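## Task

Rotate the blue die until its upper face shows the same number as the black die's upper face, and leave it resting entirely on the mat. All other dice must keep the top numbers they show now. At the end every die must lie flat and stay put without the robot touching or holding it. Finally release the die and move the gripper away.

## Robot and tools

Robot: a single arm with a two-finger parallel gripper and one camera, cam_wrist (616x616 fisheye), mounted on the hand. There is only one arm, so every motion argument describes that one gripper.

Frames. The scene frame has its origin on the table surface under the arm's base, +z up, +y to the left when facing along +x. Result lines report end_effector_position (metres) and end_effector_quat_wxyz in this frame; the reported position can be a little off, more so at long reach. The base may be slightly tilted. The gripper's own frame: fingers point along its +z, they open and close along its y. end_effector_position is the midpoint between the pads when closed; closed fingertips extend about 33 mm past it (about 9 mm when fully open). Closing pushes the tips roughly 24 mm further out, so keep that clearance above the table.

A row is 9 numbers, each from -1 to 1: dx, dy, dz, rx, ry, rz, position, force_limit, speed. Optionally 7 more values from 0 to 1 follow: per-joint stiffness scales in Joint positions order (waist, shoulder, upper arm roll, elbow, forearm roll, wrist pitch, wrist roll); they persist until changed. dx, dy, dz, rx, ry, rz are an offset, not a pose: a displacement and rotation vector expressed in the gripper's own axes, with 1.0 equal to 0.6 m or 180 degrees. position: +1 fully open (140 mm), about -0.8 pads touching, -1 closes until blocked. force_limit: -1 about 14 N, 0 about 60 N, +1 about 107 N (for parts up to 40 mm wide). speed here is finger speed: -1 about 30 mm/s, 0 about 140, +1 about 250.

execute_actions(actions): a list of actions run in sequence; an empty list just returns state and images. Each action is a table of 1 to 15 rows, one row per control step of 1/30 s; if fewer than 15 rows are given, the final row repeats to fill 15 steps. Each action lasts 0.5 s. Every row in an action is an offset from the gripper's measured pose when that action began (for the first action of a call, the last pose reported in the scene), not from the preceding row. Each step the commanded pose is clamped to within 70 mm and 16 degrees of the actual pose, so large offsets need several actions; after an action the arm continues only to the last clamped pose. Position is favoured over orientation when both cannot be met.

move(target, speed, blocking): drives the gripper along a straight line toward one row. target is one 9-number row (optional stiffness extension), an offset in gripper axes from the pose in the latest result that shows one; its finger numbers are applied at the start. speed is path speed in m/s, 0.002 to 0.5 (default 0.25); rotation is capped at twice that in rad/s. The path lasts 0.5 to 10 s and is cut off at 10 s. It does not avoid obstacles, the hand may lag, stray, or overshoot speed near full extension, and faster contact or a target far beyond a contact presses harder. With blocking=false the call returns after 0.5 s while motion continues; use wait(0) to poll, and other actions are refused until the end is shown. The result adds a move: line: done (at rest near target), off_target, moving, held, fault, and the limits that acted (paced = clipped pose; held = a safety check blocked steps, after which motion may jump faster), plus distance to target.

wait(seconds): 0 to 10; lets the scene run holding the last command, returning early if a running move finishes. stop(): brakes a running move; needs room, the fingers keep moving. zoom_image(camera, region): camera "cam_wrist", region [x0, y0, x1, y1] in image pixels from top-left, at most 504x504. finished_scene(scene): ends the current scene (give its number) permanently and reports success; then the next task appears. Do not reply without a tool call.

Results: state and images; Hand target (where the controller is now heading); step readings of end_effector_position (HELD marks held-back steps); joint torques and external torque estimates (noisy, include friction and held weight; one line per earlier action); object_status: 0 moving, 1 blocked while opening, 2 blocked while closing (a grip), 3 reached the requested position or pads met. position_measured is in counts, 3 open to 230 closed, non-linear. To grip send -1 and confirm status 2; to squeeze harder raise force_limit and change position slightly (e.g. -1 to -0.98). A "pose unreachable" line means the clearance check (base mount included) altered or blocked the command. Camera calibration lines give K, distortion and T_world_to_cam, with small errors.

Avoid: knocking anything off the table (fails the task), drops, slams, hard pushes. Joint load limits (N m): waist 35, shoulder 35, upper arm roll 32, elbow 30, forearm roll 12, wrist pitch 12, wrist roll 12; hitting one causes a torque fault, a 10 s stop, and the rest of the call is skipped. Holding loads heats motors; MOTOR HOT warns before an over-temperature brake. Occasional tugs may disturb a held die or push loose ones. Joint ranges (rad): waist ±2.744, shoulder ±1.784, upper arm roll ±2.901, elbow -3.042 to -0.152, forearm roll ±2.807, wrist pitch 0.544 to 4.517, wrist roll ±3.016.

Each tool is called after "Request:" as name([rows], argument=value, ...), one row to a line, values as JSON.

## Session

Request:
execute_actions(actions=[])

Scene clock: 0.00 s.
end_effector_position=(+0.1765, -0.3484, +0.2487) position_measured=3 object_status=3 end_effector_quat_wxyz=(-0.047, +0.824, -0.550, +0.128)
Joint positions: [-1.072 -0.627 -0.142 -2.76   0.172  2.289 -1.708]
Joint velocities: [-0.001 -0.001  0.    -0.001 -0.001 -0.001 -0.   ]
Joint torques (N m, as the joint torque sensors report them, + toward a larger angle): no reading
External joint torques (N m, as the arm's controller estimates them; a push from outside toward a larger angle lowers the number): no reading
Hand target: +0.177, -0.348, +0.249; -0.047, +0.824, -0.550, +0.128
Joint stiffness scale: [1. 1. 1. 1. 1. 1. 1.]

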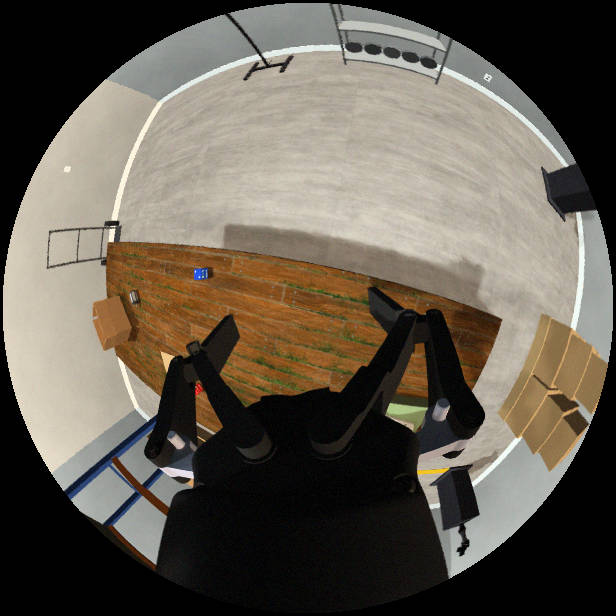

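Request:
move(target=[-0.329,-0.452,-0.300,-0.0318,-0.0867,-0.3723,1,0,0], speed=0.25)

Scene clock: 22.57 s.
end_effector_position=(+0.3051, -0.0511, +0.4496) position_measured=3 object_status=3 end_effector_quat_wxyz=(+0.002, +1.000, -0.004, -0.000)
Joint positions: [-0.451 -0.764  0.204 -2.265  0.127  1.506 -1.873]
Joint velocities: [ 0.001 -0.     0.001  0.001 -0.    -0.011 -0.008]
Joint torques (N m, as the joint torque sensors report them, + toward a larger angle): [ 0.17 -4.14 -5.71 22.42  0.24  2.17 -0.35]
External joint torques (N m, as the arm's controller estimates them; a push from outside toward a larger angle lowers the number): [ 0.16  0.06 -1.19 -0.61 -0.64 -0.35 -0.35]
Hand target: +0.304, -0.051, +0.450; +0.001, +1.000, +0.000, -0.002
Off the commanded pose: 0.005 m, 1 deg.
Joint stiffness scale: [1. 1. 1. 1. 1. 1. 1.]
move: off_target
camera_calibration (this result's frames):
cam_wrist: T_world_to_cam=[[-0.182229, -0.982785, 0.0304273, -0.0124628], [-0.925692, 0.181911, 0.331666, 0.150985], [-0.331492, 0.0322728, -0.942906, 0.715958], [0, 0, 0, 1]] pos_world=[0.374828, -0.0628199, 0.625384]

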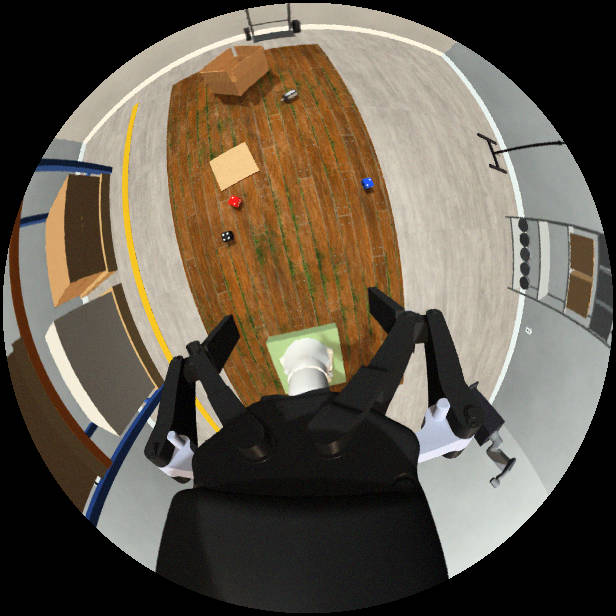

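Request:
zoom_image(camera="cam_wrist", region=[200, 130, 400, 260])

Region (200, 130, 400, 260) of cam_wrist's 616x616 image, scaled by 2.520, with more detail than that image has; it fills the top 328 rows of this view, and the rest is white.

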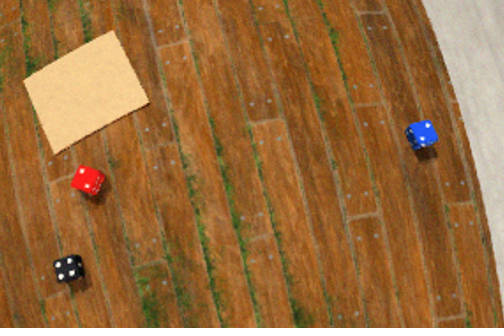

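Request:
zoom_image(camera="cam_wrist", region=[210, 220, 250, 255])

Request:
zoom_image(camera="cam_wrist", region=[348, 166, 388, 201])

Region (210, 220, 250, 255) of cam_wrist's 616x616 image, scaled by 12.600, with more detail than that image has; it fills the top 441 rows of this view, and the rest is white.

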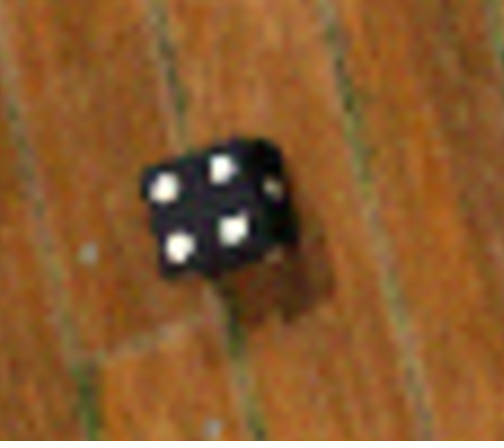

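Region (348, 166, 388, 201) of cam_wrist's 616x616 image, scaled by 12.600, with more detail than that image has; it fills the top 441 rows of this view, and the rest is white.

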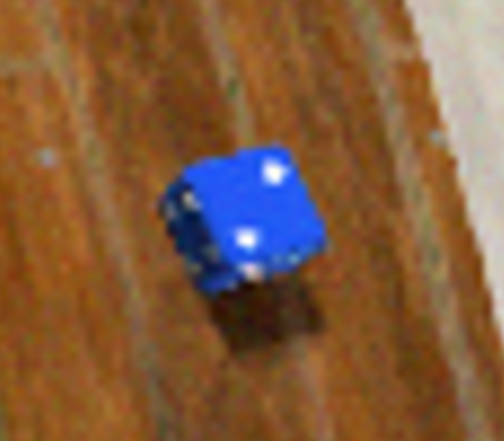

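Request:
move(target=[0.158,0.248,0.55,0,0,0,1,0,0], speed=0.25)

Scene clock: 33.33 s.
end_effector_position=(+0.3960, -0.1992, +0.1196) position_measured=3 object_status=3 end_effector_quat_wxyz=(-0.001, +1.000, -0.007, -0.001)
Joint positions: [-0.567 -0.055  0.125 -2.565 -0.007  2.502 -2.011]
Joint velocities: [ 0.     0.001 -0.001 -0.001 -0.001  0.013 -0.004]
Joint torques (N m, as the joint torque sensors report them, + toward a larger angle): [ -1.25 -25.94  -1.29  19.32  -0.15   2.99  -0.44]
External joint torques (N m, as the arm's controller estimates them; a push from outside toward a larger angle lowers the number): [-1.56 -0.73 -1.37 -0.45 -0.68  0.5  -0.44]
Hand target: +0.397, -0.202, +0.120; +0.000, +1.000, -0.004, +0.001
Off the commanded pose: 0.004 m, 0 deg.
Joint stiffness scale: [1. 1. 1. 1. 1. 1. 1.]
move: off_target
camera_calibration (this result's frames):
cam_wrist: T_world_to_cam=[[-0.186538, -0.982109, 0.025808, -0.129038], [-0.924098, 0.184317, 0.334769, 0.370996], [-0.333536, 0.038598, -0.941947, 0.44167], [0, 0, 0, 1]] pos_world=[0.466079, -0.212158, 0.295162]

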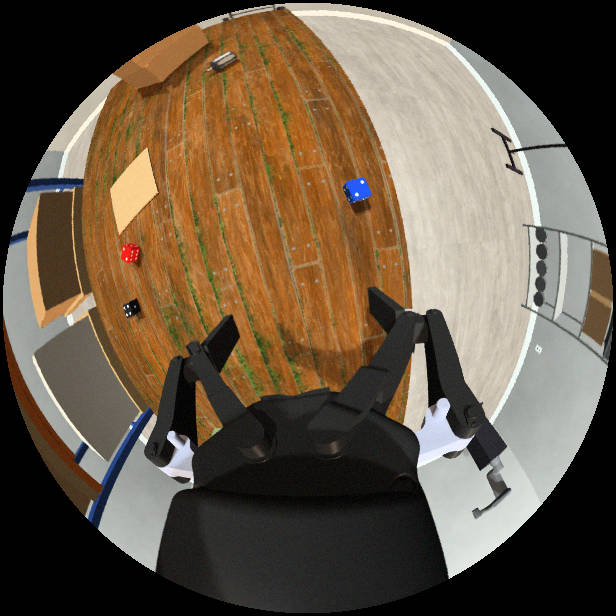

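Request:
zoom_image(camera="cam_wrist", region=[325, 160, 395, 220])

Region (325, 160, 395, 220) of cam_wrist's 616x616 image, scaled by 7.200, with more detail than that image has; it fills the top 432 rows of this view, and the rest is white.

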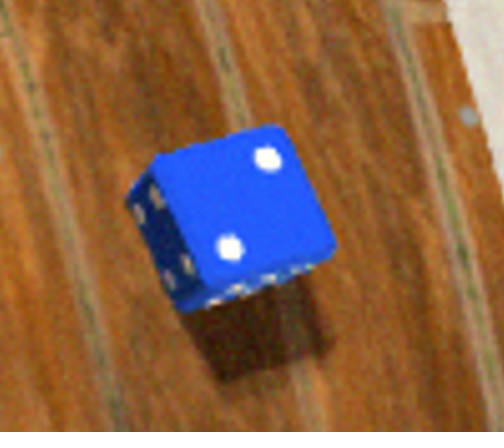

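Request:
move(target=[0.1943,0.0308,0.0475,-0.1701,0.2092,0.4106,0,0,0], speed=0.3)

Scene clock: 103.60 s.
end_effector_position=(+0.5123, -0.2210, +0.0912) position_measured=129 object_status=3 end_effector_quat_wxyz=(+0.249, +0.718, -0.582, +0.290)
Joint positions: [-0.074  0.297 -0.036 -2.343 -1.333  2.378  0.803]
Joint velocities: [-0.002  0.001 -0.     0.001 -0.004 -0.002  0.033]
Joint torques (N m, as the joint torque sensors report them, + toward a larger angle): [  1.01 -35.27  -0.72  14.78  -0.47   0.06   0.23]
External joint torques (N m, as the arm's controller estimates them; a push from outside toward a larger angle lowers the number): [ 0.79 -1.63 -0.72 -1.67 -0.62 -0.4   0.21]
Hand target: +0.511, -0.221, +0.090; +0.248, +0.714, -0.586, +0.291
Off the commanded pose: 0.002 m, 1 deg.
Joint stiffness scale: [1. 1. 1. 1. 1. 1. 1.]
move: done; limits=paced
camera_calibration (this result's frames):
cam_wrist: T_world_to_cam=[[-0.994906, -0.0557141, -0.0840113, 0.500912], [-0.0151347, 0.9065, -0.421935, 0.254874], [0.099664, -0.418514, -0.902725, 0.12795], [0, 0, 0, 1]] pos_world=[0.489466, -0.149586, 0.265126]

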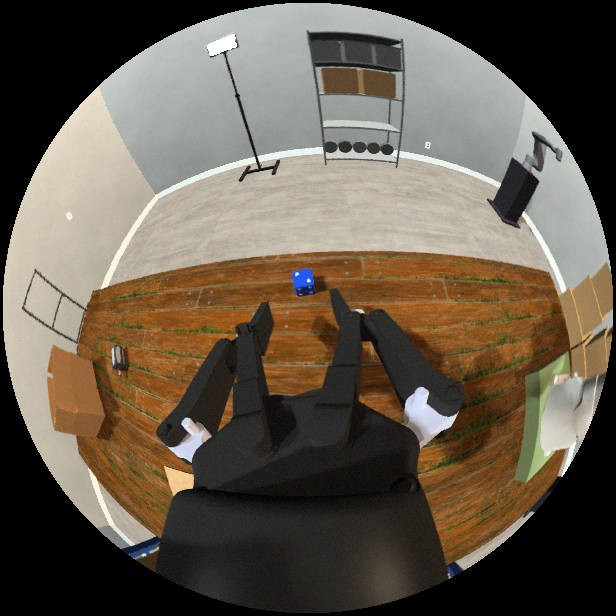

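Request:
zoom_image(camera="cam_wrist", region=[240, 250, 370, 340])

Region (240, 250, 370, 340) of cam_wrist's 616x616 image, scaled by 3.877, with more detail than that image has; it fills the top 349 rows of this view, and the rest is white.

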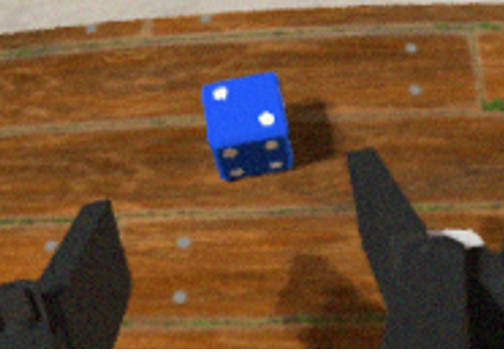

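Request:
move(target=[0.0067,-0.001,0.0898,0,0,0,0,0,0], speed=0.1)

Request:
zoom_image(camera="cam_wrist", region=[240, 250, 370, 340])

Scene clock: 124.73 s.
end_effector_position=(+0.5196, -0.2601, +0.0561) position_measured=129 object_status=3 end_effector_quat_wxyz=(+0.251, +0.720, -0.579, +0.288)
Joint positions: [-0.117  0.414 -0.081 -2.27  -1.433  2.442  0.844]
Joint velocities: [ 0.001  0.002  0.001  0.    -0.005  0.009  0.013]
Joint torques (N m, as the joint torque sensors report them, + toward a larger angle): [ -0.85 -37.84  -1.57  15.9   -0.45   0.83   0.3 ]
External joint torques (N m, as the arm's controller estimates them; a push from outside toward a larger angle lowers the number): [-1.26 -1.7  -1.16  0.39 -0.63  0.42  0.28]
Hand target: +0.520, -0.261, +0.056; +0.248, +0.718, -0.583, +0.289
Off the commanded pose: 0.001 m, 1 deg.
Joint stiffness scale: [1. 1. 1. 1. 1. 1. 1.]
move: done
camera_calibration (this result's frames):
cam_wrist: T_world_to_cam=[[-0.995223, -0.0607468, -0.0764202, 0.501483], [-0.0227679, 0.905655, -0.423403, 0.279525], [0.0949308, -0.419641, -0.902712, 0.0813685], [0, 0, 0, 1]] pos_world=[0.497728, -0.188544, 0.230128]

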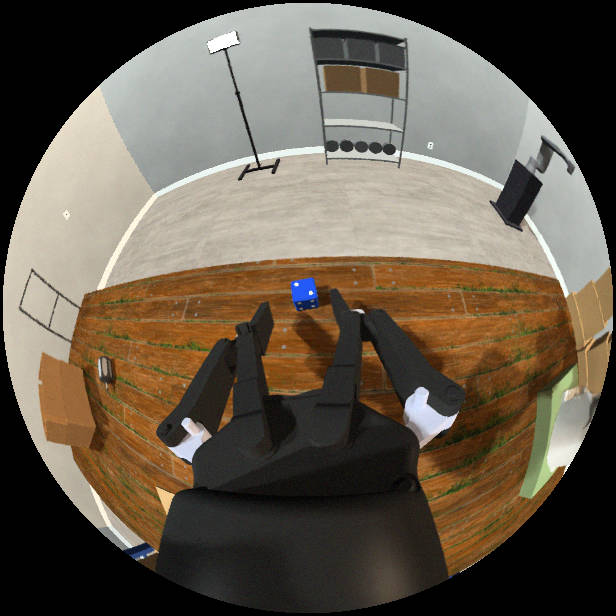

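Region (240, 250, 370, 340) of cam_wrist's 616x616 image, scaled by 3.877, with more detail than that image has; it fills the top 349 rows of this view, and the rest is white.

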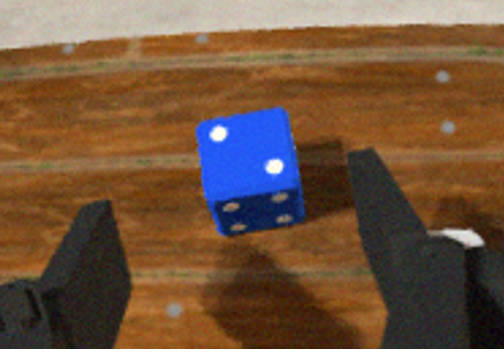

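Request:
move(target=[0.0033,-0.0025,0.0542,0,0,0,0,0,0], speed=0.06)

Request:
zoom_image(camera="cam_wrist", region=[240, 250, 370, 340])

Scene clock: 134.90 s.
end_effector_position=(+0.5249, -0.2827, +0.0348) position_measured=129 object_status=3 end_effector_quat_wxyz=(+0.253, +0.722, -0.577, +0.287)
Joint positions: [-0.142  0.49  -0.104 -2.215 -1.483  2.475  0.862]
Joint velocities: [-0.     0.     0.001  0.003 -0.008  0.01   0.011]
Joint torques (N m, as the joint torque sensors report them, + toward a larger angle): [ -1.23 -39.53  -1.94  15.09  -0.5    0.64   0.3 ]
External joint torques (N m, as the arm's controller estimates them; a push from outside toward a larger angle lowers the number): [-1.57 -1.68 -1.02  0.02 -0.7   0.27  0.28]
Hand target: +0.525, -0.284, +0.034; +0.250, +0.720, -0.580, +0.288
Off the commanded pose: 0.001 m, 0 deg.
Joint stiffness scale: [1. 1. 1. 1. 1. 1. 1.]
move: done
camera_calibration (this result's frames):
cam_wrist: T_world_to_cam=[[-0.995445, -0.0653001, -0.0694649, 0.502328], [-0.0296794, 0.904657, -0.425106, 0.294443], [0.0906014, -0.421108, -0.902474, 0.0539967], [0, 0, 0, 1]] pos_world=[0.503886, -0.210829, 0.208794]

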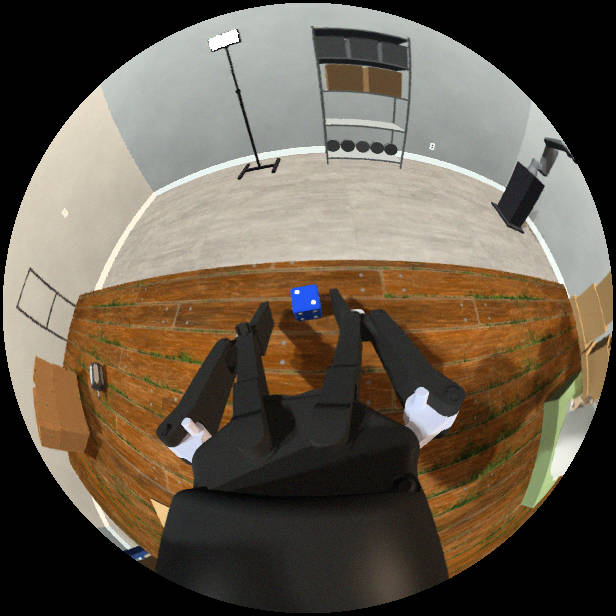

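Region (240, 250, 370, 340) of cam_wrist's 616x616 image, scaled by 3.877, with more detail than that image has; it fills the top 349 rows of this view, and the rest is white.

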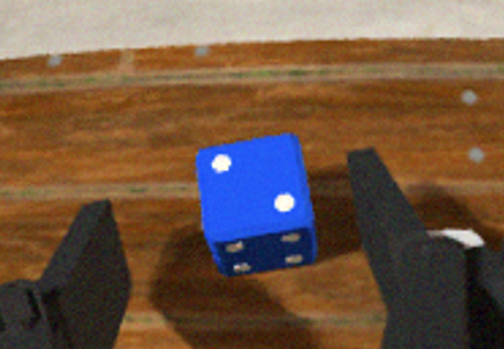

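Request:
execute_actions([
  [[0,0.008,0,0,0,0,0,0,0]],
  [[0,0,0,0,0,0,-1,0,-0.3]],
  [[0,0,0,0,0,0,-1,0,-0.3]],
])

Request:
zoom_image(camera="cam_wrist", region=[240, 250, 370, 340])

Scene clock: 139.73 s.
end_effector_position=(+0.5210, -0.2823, +0.0347) position_measured=192 object_status=2 end_effector_quat_wxyz=(+0.253, +0.724, -0.575, +0.286)
Joint positions: [-0.142  0.483 -0.106 -2.227 -1.491  2.477  0.865]
Joint velocities: [-0.001 -0.    -0.     0.    -0.001 -0.001  0.001]
Joint torques (N m, as the joint torque sensors report them, + toward a larger angle): [ -0.04 -40.02  -1.01  14.22   0.08   0.34   0.01]
External joint torques (N m, as the arm's controller estimates them; a push from outside toward a larger angle lowers the number): [-0.38 -2.41 -0.09 -0.83 -0.11 -0.01 -0.02]
External joint torques at the end of the 1st action: [-0.96 -3.56 -1.3  -1.58 -0.63  0.19  0.28]
External joint torques at the end of the 2nd action: [ 0.   -2.47 -0.22 -0.69 -0.12 -0.03 -0.04]
Hand target: +0.521, -0.282, +0.035; +0.253, +0.724, -0.575, +0.286
Off the commanded pose: 0.000 m, 0 deg.
Joint stiffness scale: [1. 1. 1. 1. 1. 1. 1.]
Step readings (end_effector_position; steps 1 to 15: 1st action; 16 to 30: 2nd action; 31 to 45: 3rd action):
0: (+0.5255, -0.2823, +0.0348)
1: (+0.5246, -0.2822, +0.0348)
2: (+0.5234, -0.2822, +0.0347)
4: (+0.5218, -0.2823, +0.0345)
8: (+0.5209, -0.2823, +0.0344)
15: (+0.5209, -0.2823, +0.0345)
16: (+0.5209, -0.2823, +0.0345)
17: (+0.5209, -0.2823, +0.0345)
19: (+0.5209, -0.2823, +0.0345)
23: (+0.5209, -0.2823, +0.0345)
30: (+0.5210, -0.2823, +0.0347)
31: (+0.5210, -0.2823, +0.0347)
32: (+0.5210, -0.2823, +0.0347)
34: (+0.5210, -0.2823, +0.0347)
38: (+0.5210, -0.2823, +0.0347)
45: end_effector_position above
camera_calibration (this result's frames):
cam_wrist: T_world_to_cam=[[-0.995421, -0.0691415, -0.0660098, 0.497227], [-0.0346216, 0.904419, -0.425238, 0.296493], [0.0891021, -0.421005, -0.902671, 0.0552189], [0, 0, 0, 1]] pos_world=[0.500295, -0.210527, 0.208746]

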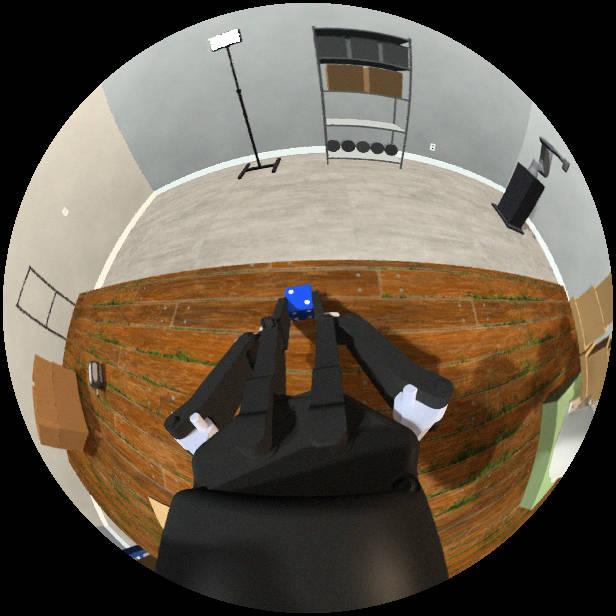

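Region (240, 250, 370, 340) of cam_wrist's 616x616 image, scaled by 3.877, with more detail than that image has; it fills the top 349 rows of this view, and the rest is white.

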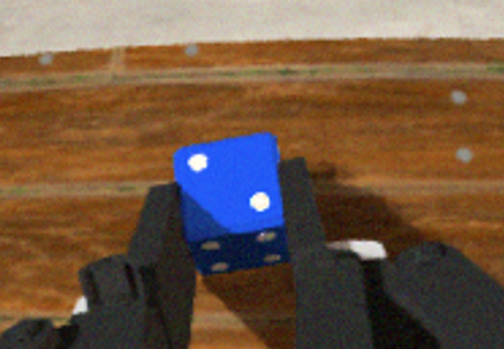

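Request:
move(target=[0.0705,0.004,-0.071,0,0,0,-1,0,-0.3], speed=0.12)

Scene clock: 154.53 s.
end_effector_position=(+0.5215, -0.2824, +0.0950) position_measured=192 object_status=2 end_effector_quat_wxyz=(+0.250, +0.720, -0.579, +0.289)
Joint positions: [-0.142  0.329 -0.102 -2.286 -1.391  2.454  0.736]
Joint velocities: [ 0.001 -0.002  0.001  0.     0.006 -0.002 -0.036]
Joint torques (N m, as the joint torque sensors report them, + toward a larger angle): [  0.3  -37.64  -0.55  15.52   0.63  -0.02  -0.37]
External joint torques (N m, as the arm's controller estimates them; a push from outside toward a larger angle lowers the number): [-0.13 -2.49 -0.13 -1.44  0.38 -0.56 -0.39]
Hand target: +0.521, -0.282, +0.095; +0.253, +0.724, -0.575, +0.286
Off the commanded pose: 0.001 m, 1 deg.
Joint stiffness scale: [1. 1. 1. 1. 1. 1. 1.]
move: done
camera_calibration (this result's frames):
cam_wrist: T_world_to_cam=[[-0.995032, -0.0612642, -0.078475, 0.50493], [-0.0223241, 0.905469, -0.423825, 0.31591], [0.097022, -0.419967, -0.902338, 0.105688], [0, 0, 0, 1]] pos_world=[0.499219, -0.210727, 0.268882]

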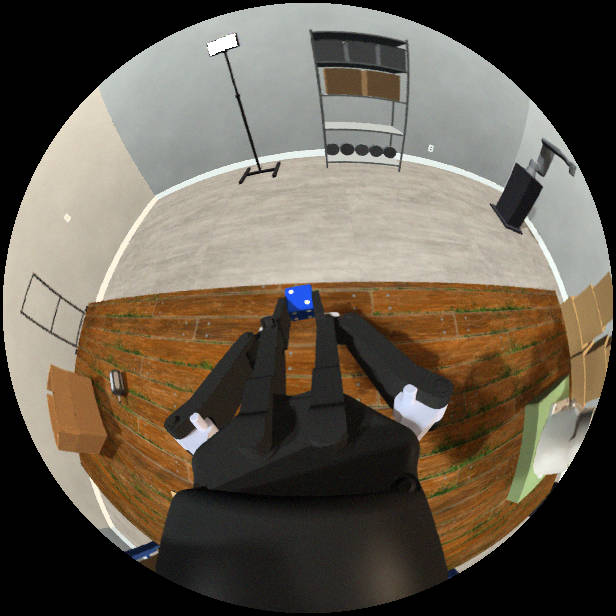

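Request:
move(target=[-0.3997,-0.3700,-0.4472,0.0067,-0.3580,0.6136,-1,0,-0.3], speed=0.35)

Scene clock: 165.30 s.
end_effector_position=(+0.6687, +0.1099, +0.1104) position_measured=192 object_status=2 end_effector_quat_wxyz=(+0.385, -0.005, +0.923, -0.009)
Joint positions: [ 0.628  0.515 -0.338 -2.4    0.249  3.635  1.671]
Joint velocities: [ 0.    -0.001  0.     0.002  0.014  0.004  0.001]
Joint torques (N m, as the joint torque sensors report them, + toward a larger angle): [  1.14 -37.85  -4.99  14.6    0.97   3.91   0.06]
External joint torques (N m, as the arm's controller estimates them; a push from outside toward a larger angle lowers the number): [ 0.92 -1.54 -0.4   0.01  0.44  0.48  0.09]
Hand target: +0.670, +0.110, +0.112; +0.387, -0.002, +0.922, -0.008
Off the commanded pose: 0.005 m, 1 deg.
Joint stiffness scale: [1. 1. 1. 1. 1. 1. 1.]
move: off_target
camera_calibration (this result's frames):
cam_wrist: T_world_to_cam=[[0.101193, 0.987198, 0.12329, -0.193935], [0.416532, -0.154583, 0.895882, -0.352126], [0.903472, -0.0393029, -0.426842, -0.363555], [0, 0, 0, 1]] pos_world=[0.494758, 0.122731, 0.184193]

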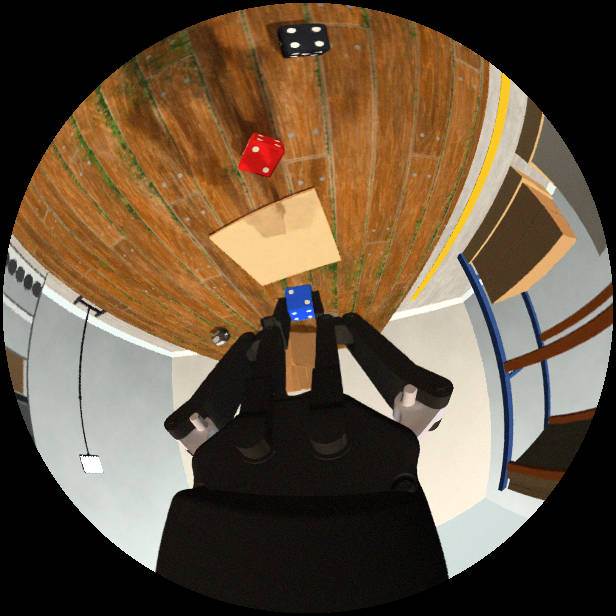

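Request:
move(target=[0.0938,-0.0225,0.0727,-0.0045,0,0.0045,-1,0,-0.3], speed=0.1)

Request:
zoom_image(camera="cam_wrist", region=[200, 200, 400, 340])

Scene clock: 175.97 s.
end_effector_position=(+0.6590, +0.0951, +0.0393) position_measured=192 object_status=2 end_effector_quat_wxyz=(+0.383, -0.003, +0.924, -0.001)
Joint positions: [ 0.463  0.693 -0.214 -2.364  0.169  3.794  1.722]
Joint velocities: [-0.016  0.006  0.017  0.     0.001  0.021  0.004]
Joint torques (N m, as the joint torque sensors report them, + toward a larger angle): [ -1.22 -39.49  -3.1   11.53  -0.11   3.82   0.05]
External joint torques (N m, as the arm's controller estimates them; a push from outside toward a larger angle lowers the number): [-1.56 -0.75  0.46 -0.01 -0.59  0.39  0.07]
Hand target: +0.660, +0.096, +0.039; +0.385, -0.000, +0.923, +0.002
Off the commanded pose: 0.001 m, 0 deg.
Joint stiffness scale: [1. 1. 1. 1. 1. 1. 1.]
move: done
camera_calibration (this result's frames):
cam_wrist: T_world_to_cam=[[0.0993416, 0.98539, 0.13834, -0.168819], [0.421021, -0.167595, 0.891433, -0.288161], [0.901594, -0.0303122, -0.431519, -0.385126], [0, 0, 0, 1]] pos_world=[0.48532, 0.106384, 0.114042]

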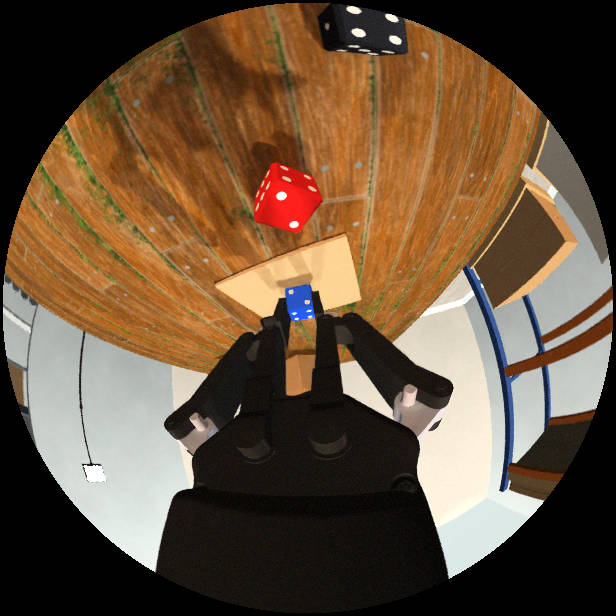

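Region (200, 200, 400, 340) of cam_wrist's 616x616 image, scaled by 2.520, with more detail than that image has; it fills the top 353 rows of this view, and the rest is white.

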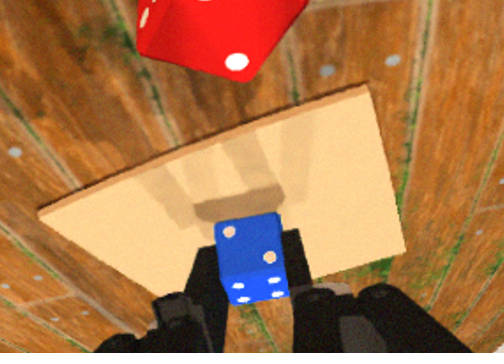

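Request:
execute_actions([
  [[0.0035,0,0.0035,0,0,0,-1,0,-0.3]],
])

Scene clock: 180.90 s.
end_effector_position=(+0.6599, +0.0959, +0.0390) position_measured=192 object_status=2 end_effector_quat_wxyz=(+0.385, -0.003, +0.923, -0.000)
Joint positions: [ 0.462  0.697 -0.212 -2.361  0.169  3.8    1.723]
Joint velocities: [ 0.     0.001 -0.001 -0.001  0.001 -0.001  0.   ]
Joint torques (N m, as the joint torque sensors report them, + toward a larger angle): [ -0.51 -38.8   -3.5   11.41   0.3    3.24  -0.09]
External joint torques (N m, as the arm's controller estimates them; a push from outside toward a larger angle lowers the number): [-0.79  0.02  0.05 -0.14 -0.17 -0.18 -0.07]
Hand target: +0.659, +0.095, +0.036; +0.383, -0.003, +0.924, -0.001
Off the commanded pose: 0.003 m, 0 deg.
Joint stiffness scale: [1. 1. 1. 1. 1. 1. 1.]
Step readings (end_effector_position):
0: (+0.6591, +0.0957, +0.0393)
1: (+0.6593, +0.0958, +0.0391)
2: (+0.6595, +0.0958, +0.0391)
4: (+0.6597, +0.0959, +0.0391)
8: (+0.6598, +0.0959, +0.0391)
15: end_effector_position above
camera_calibration (this result's frames):
cam_wrist: T_world_to_cam=[[0.0983415, 0.985208, 0.140332, -0.169064], [0.417277, -0.168844, 0.892957, -0.28569], [0.903443, -0.0292573, -0.427709, -0.387481], [0, 0, 0, 1]] pos_world=[0.485905, 0.10699, 0.113105]

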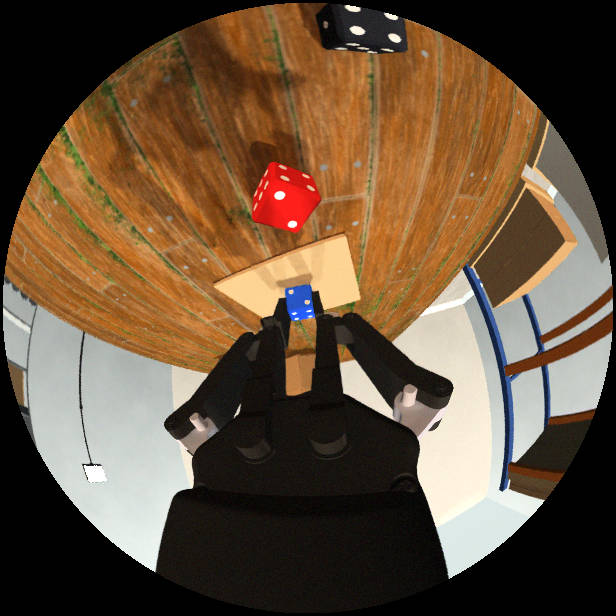

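In contact. Release and retreat.

Request:
execute_actions([
  [[0,0,0,0,0,0,0,0,-0.3]],
  [[0,0,0,0,0,0,0,0,-0.3]],
])

Request:
move(target=[-0.1,0,-0.2,0,0,0,0,0,0], speed=0.15)

Request:
zoom_image(camera="cam_wrist", region=[180, 130, 420, 340])

Scene clock: 185.77 s.
end_effector_position=(+0.6600, +0.0960, +0.0391) position_measured=129 object_status=3 end_effector_quat_wxyz=(+0.385, -0.003, +0.923, -0.000)
Joint positions: [ 0.462  0.698 -0.212 -2.361  0.169  3.8    1.723]
Joint velocities: [ 0.001  0.001  0.    -0.    -0.001  0.    -0.001]
Joint torques (N m, as the joint torque sensors report them, + toward a larger angle): [  0.23 -41.07  -4.11  10.94   0.42   3.48  -0.05]
External joint torques (N m, as the arm's controller estimates them; a push from outside toward a larger angle lowers the number): [ 0.   -2.4  -0.52 -0.51 -0.06  0.09 -0.03]
External joint torques at the end of the 1st action: [-0.12 -2.59 -0.24 -0.44 -0.11  0.03 -0.03]
Hand target: +0.660, +0.096, +0.039; +0.385, -0.003, +0.923, -0.000
Off the commanded pose: 0.000 m, 0 deg.
Joint stiffness scale: [1. 1. 1. 1. 1. 1. 1.]
Step readings (end_effector_position; steps 1 to 15: 1st action; 16 to 30: 2nd action):
0: (+0.6600, +0.0960, +0.0390)
1: (+0.6600, +0.0960, +0.0391)
2: (+0.6600, +0.0960, +0.0391)
4: (+0.6600, +0.0960, +0.0391)
8: (+0.6600, +0.0960, +0.0391)
15: (+0.6600, +0.0960, +0.0391)
16: (+0.6600, +0.0960, +0.0391)
17: (+0.6600, +0.0960, +0.0391)
19: (+0.6600, +0.0960, +0.0391)
23: (+0.6600, +0.0960, +0.0391)
30: end_effector_position above
camera_calibration (this result's frames):
cam_wrist: T_world_to_cam=[[0.0982519, 0.98521, 0.140382, -0.169055], [0.417028, -0.168842, 0.893073, -0.285615], [0.903568, -0.029203, -0.427449, -0.387639], [0, 0, 0, 1]] pos_world=[0.485977, 0.107011, 0.113112]

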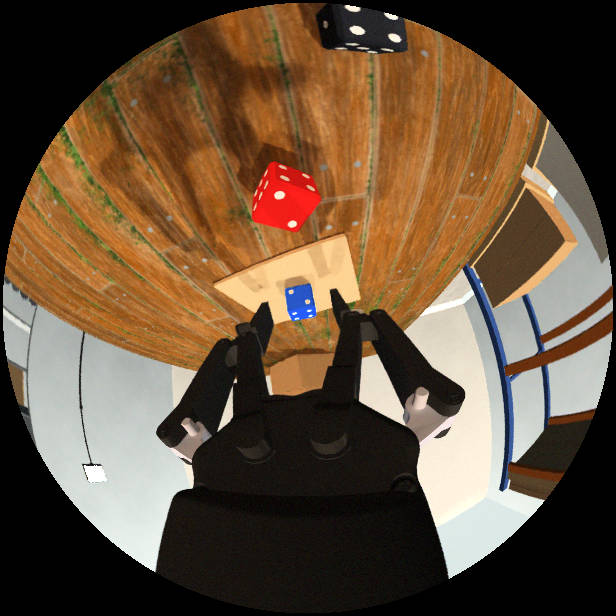

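Scene clock: 187.40 s.
end_effector_position=(+0.6185, +0.0953, +0.1690) position_measured=129 object_status=3 end_effector_quat_wxyz=(+0.389, +0.002, +0.921, +0.002)
Joint positions: [ 0.704  0.251 -0.394 -2.607  0.332  3.614  1.558]
Joint velocities: [ 0.03   0.001 -0.029  0.001  0.01  -0.013 -0.032]
Joint torques (N m, as the joint torque sensors report them, + toward a larger angle): [  1.57 -29.67  -3.78  15.02   0.7    3.12  -0.29]
External joint torques (N m, as the arm's controller estimates them; a push from outside toward a larger angle lowers the number): [ 1.57 -0.74 -1.18 -0.53  0.47 -0.32 -0.27]
Hand target: +0.618, +0.095, +0.167; +0.386, -0.003, +0.922, -0.002
Off the commanded pose: 0.003 m, 1 deg.
Joint stiffness scale: [1. 1. 1. 1. 1. 1. 1.]
move: done
camera_calibration (this result's frames):
cam_wrist: T_world_to_cam=[[0.104658, 0.983341, 0.148617, -0.187762], [0.408998, -0.178773, 0.894852, -0.378823], [0.906514, -0.0328691, -0.420895, -0.297162], [0, 0, 0, 1]] pos_world=[0.44397, 0.107144, 0.241821]

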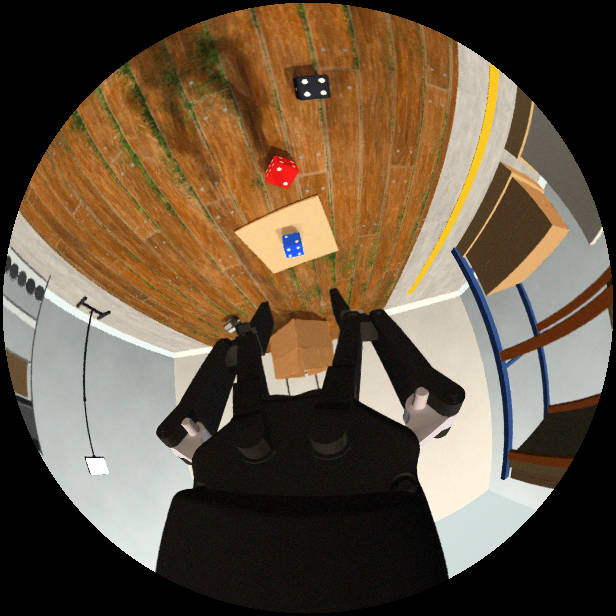

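Region (180, 130, 420, 340) of cam_wrist's 616x616 image, scaled by 2.100, with more detail than that image has; it fills the top 441 rows of this view, and the rest is white.

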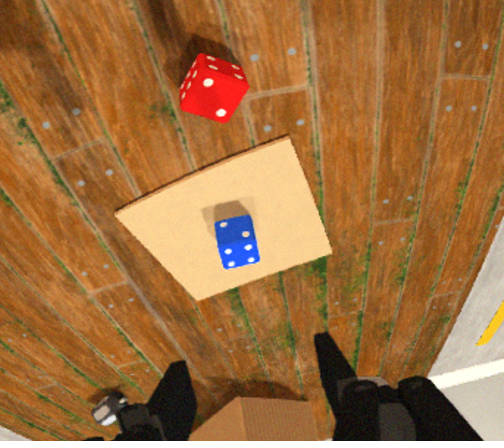

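The blue die shows 4 on top and sits fully on the mat.

Request:
finished_scene(scene=1)

The scene is finished: the task was done.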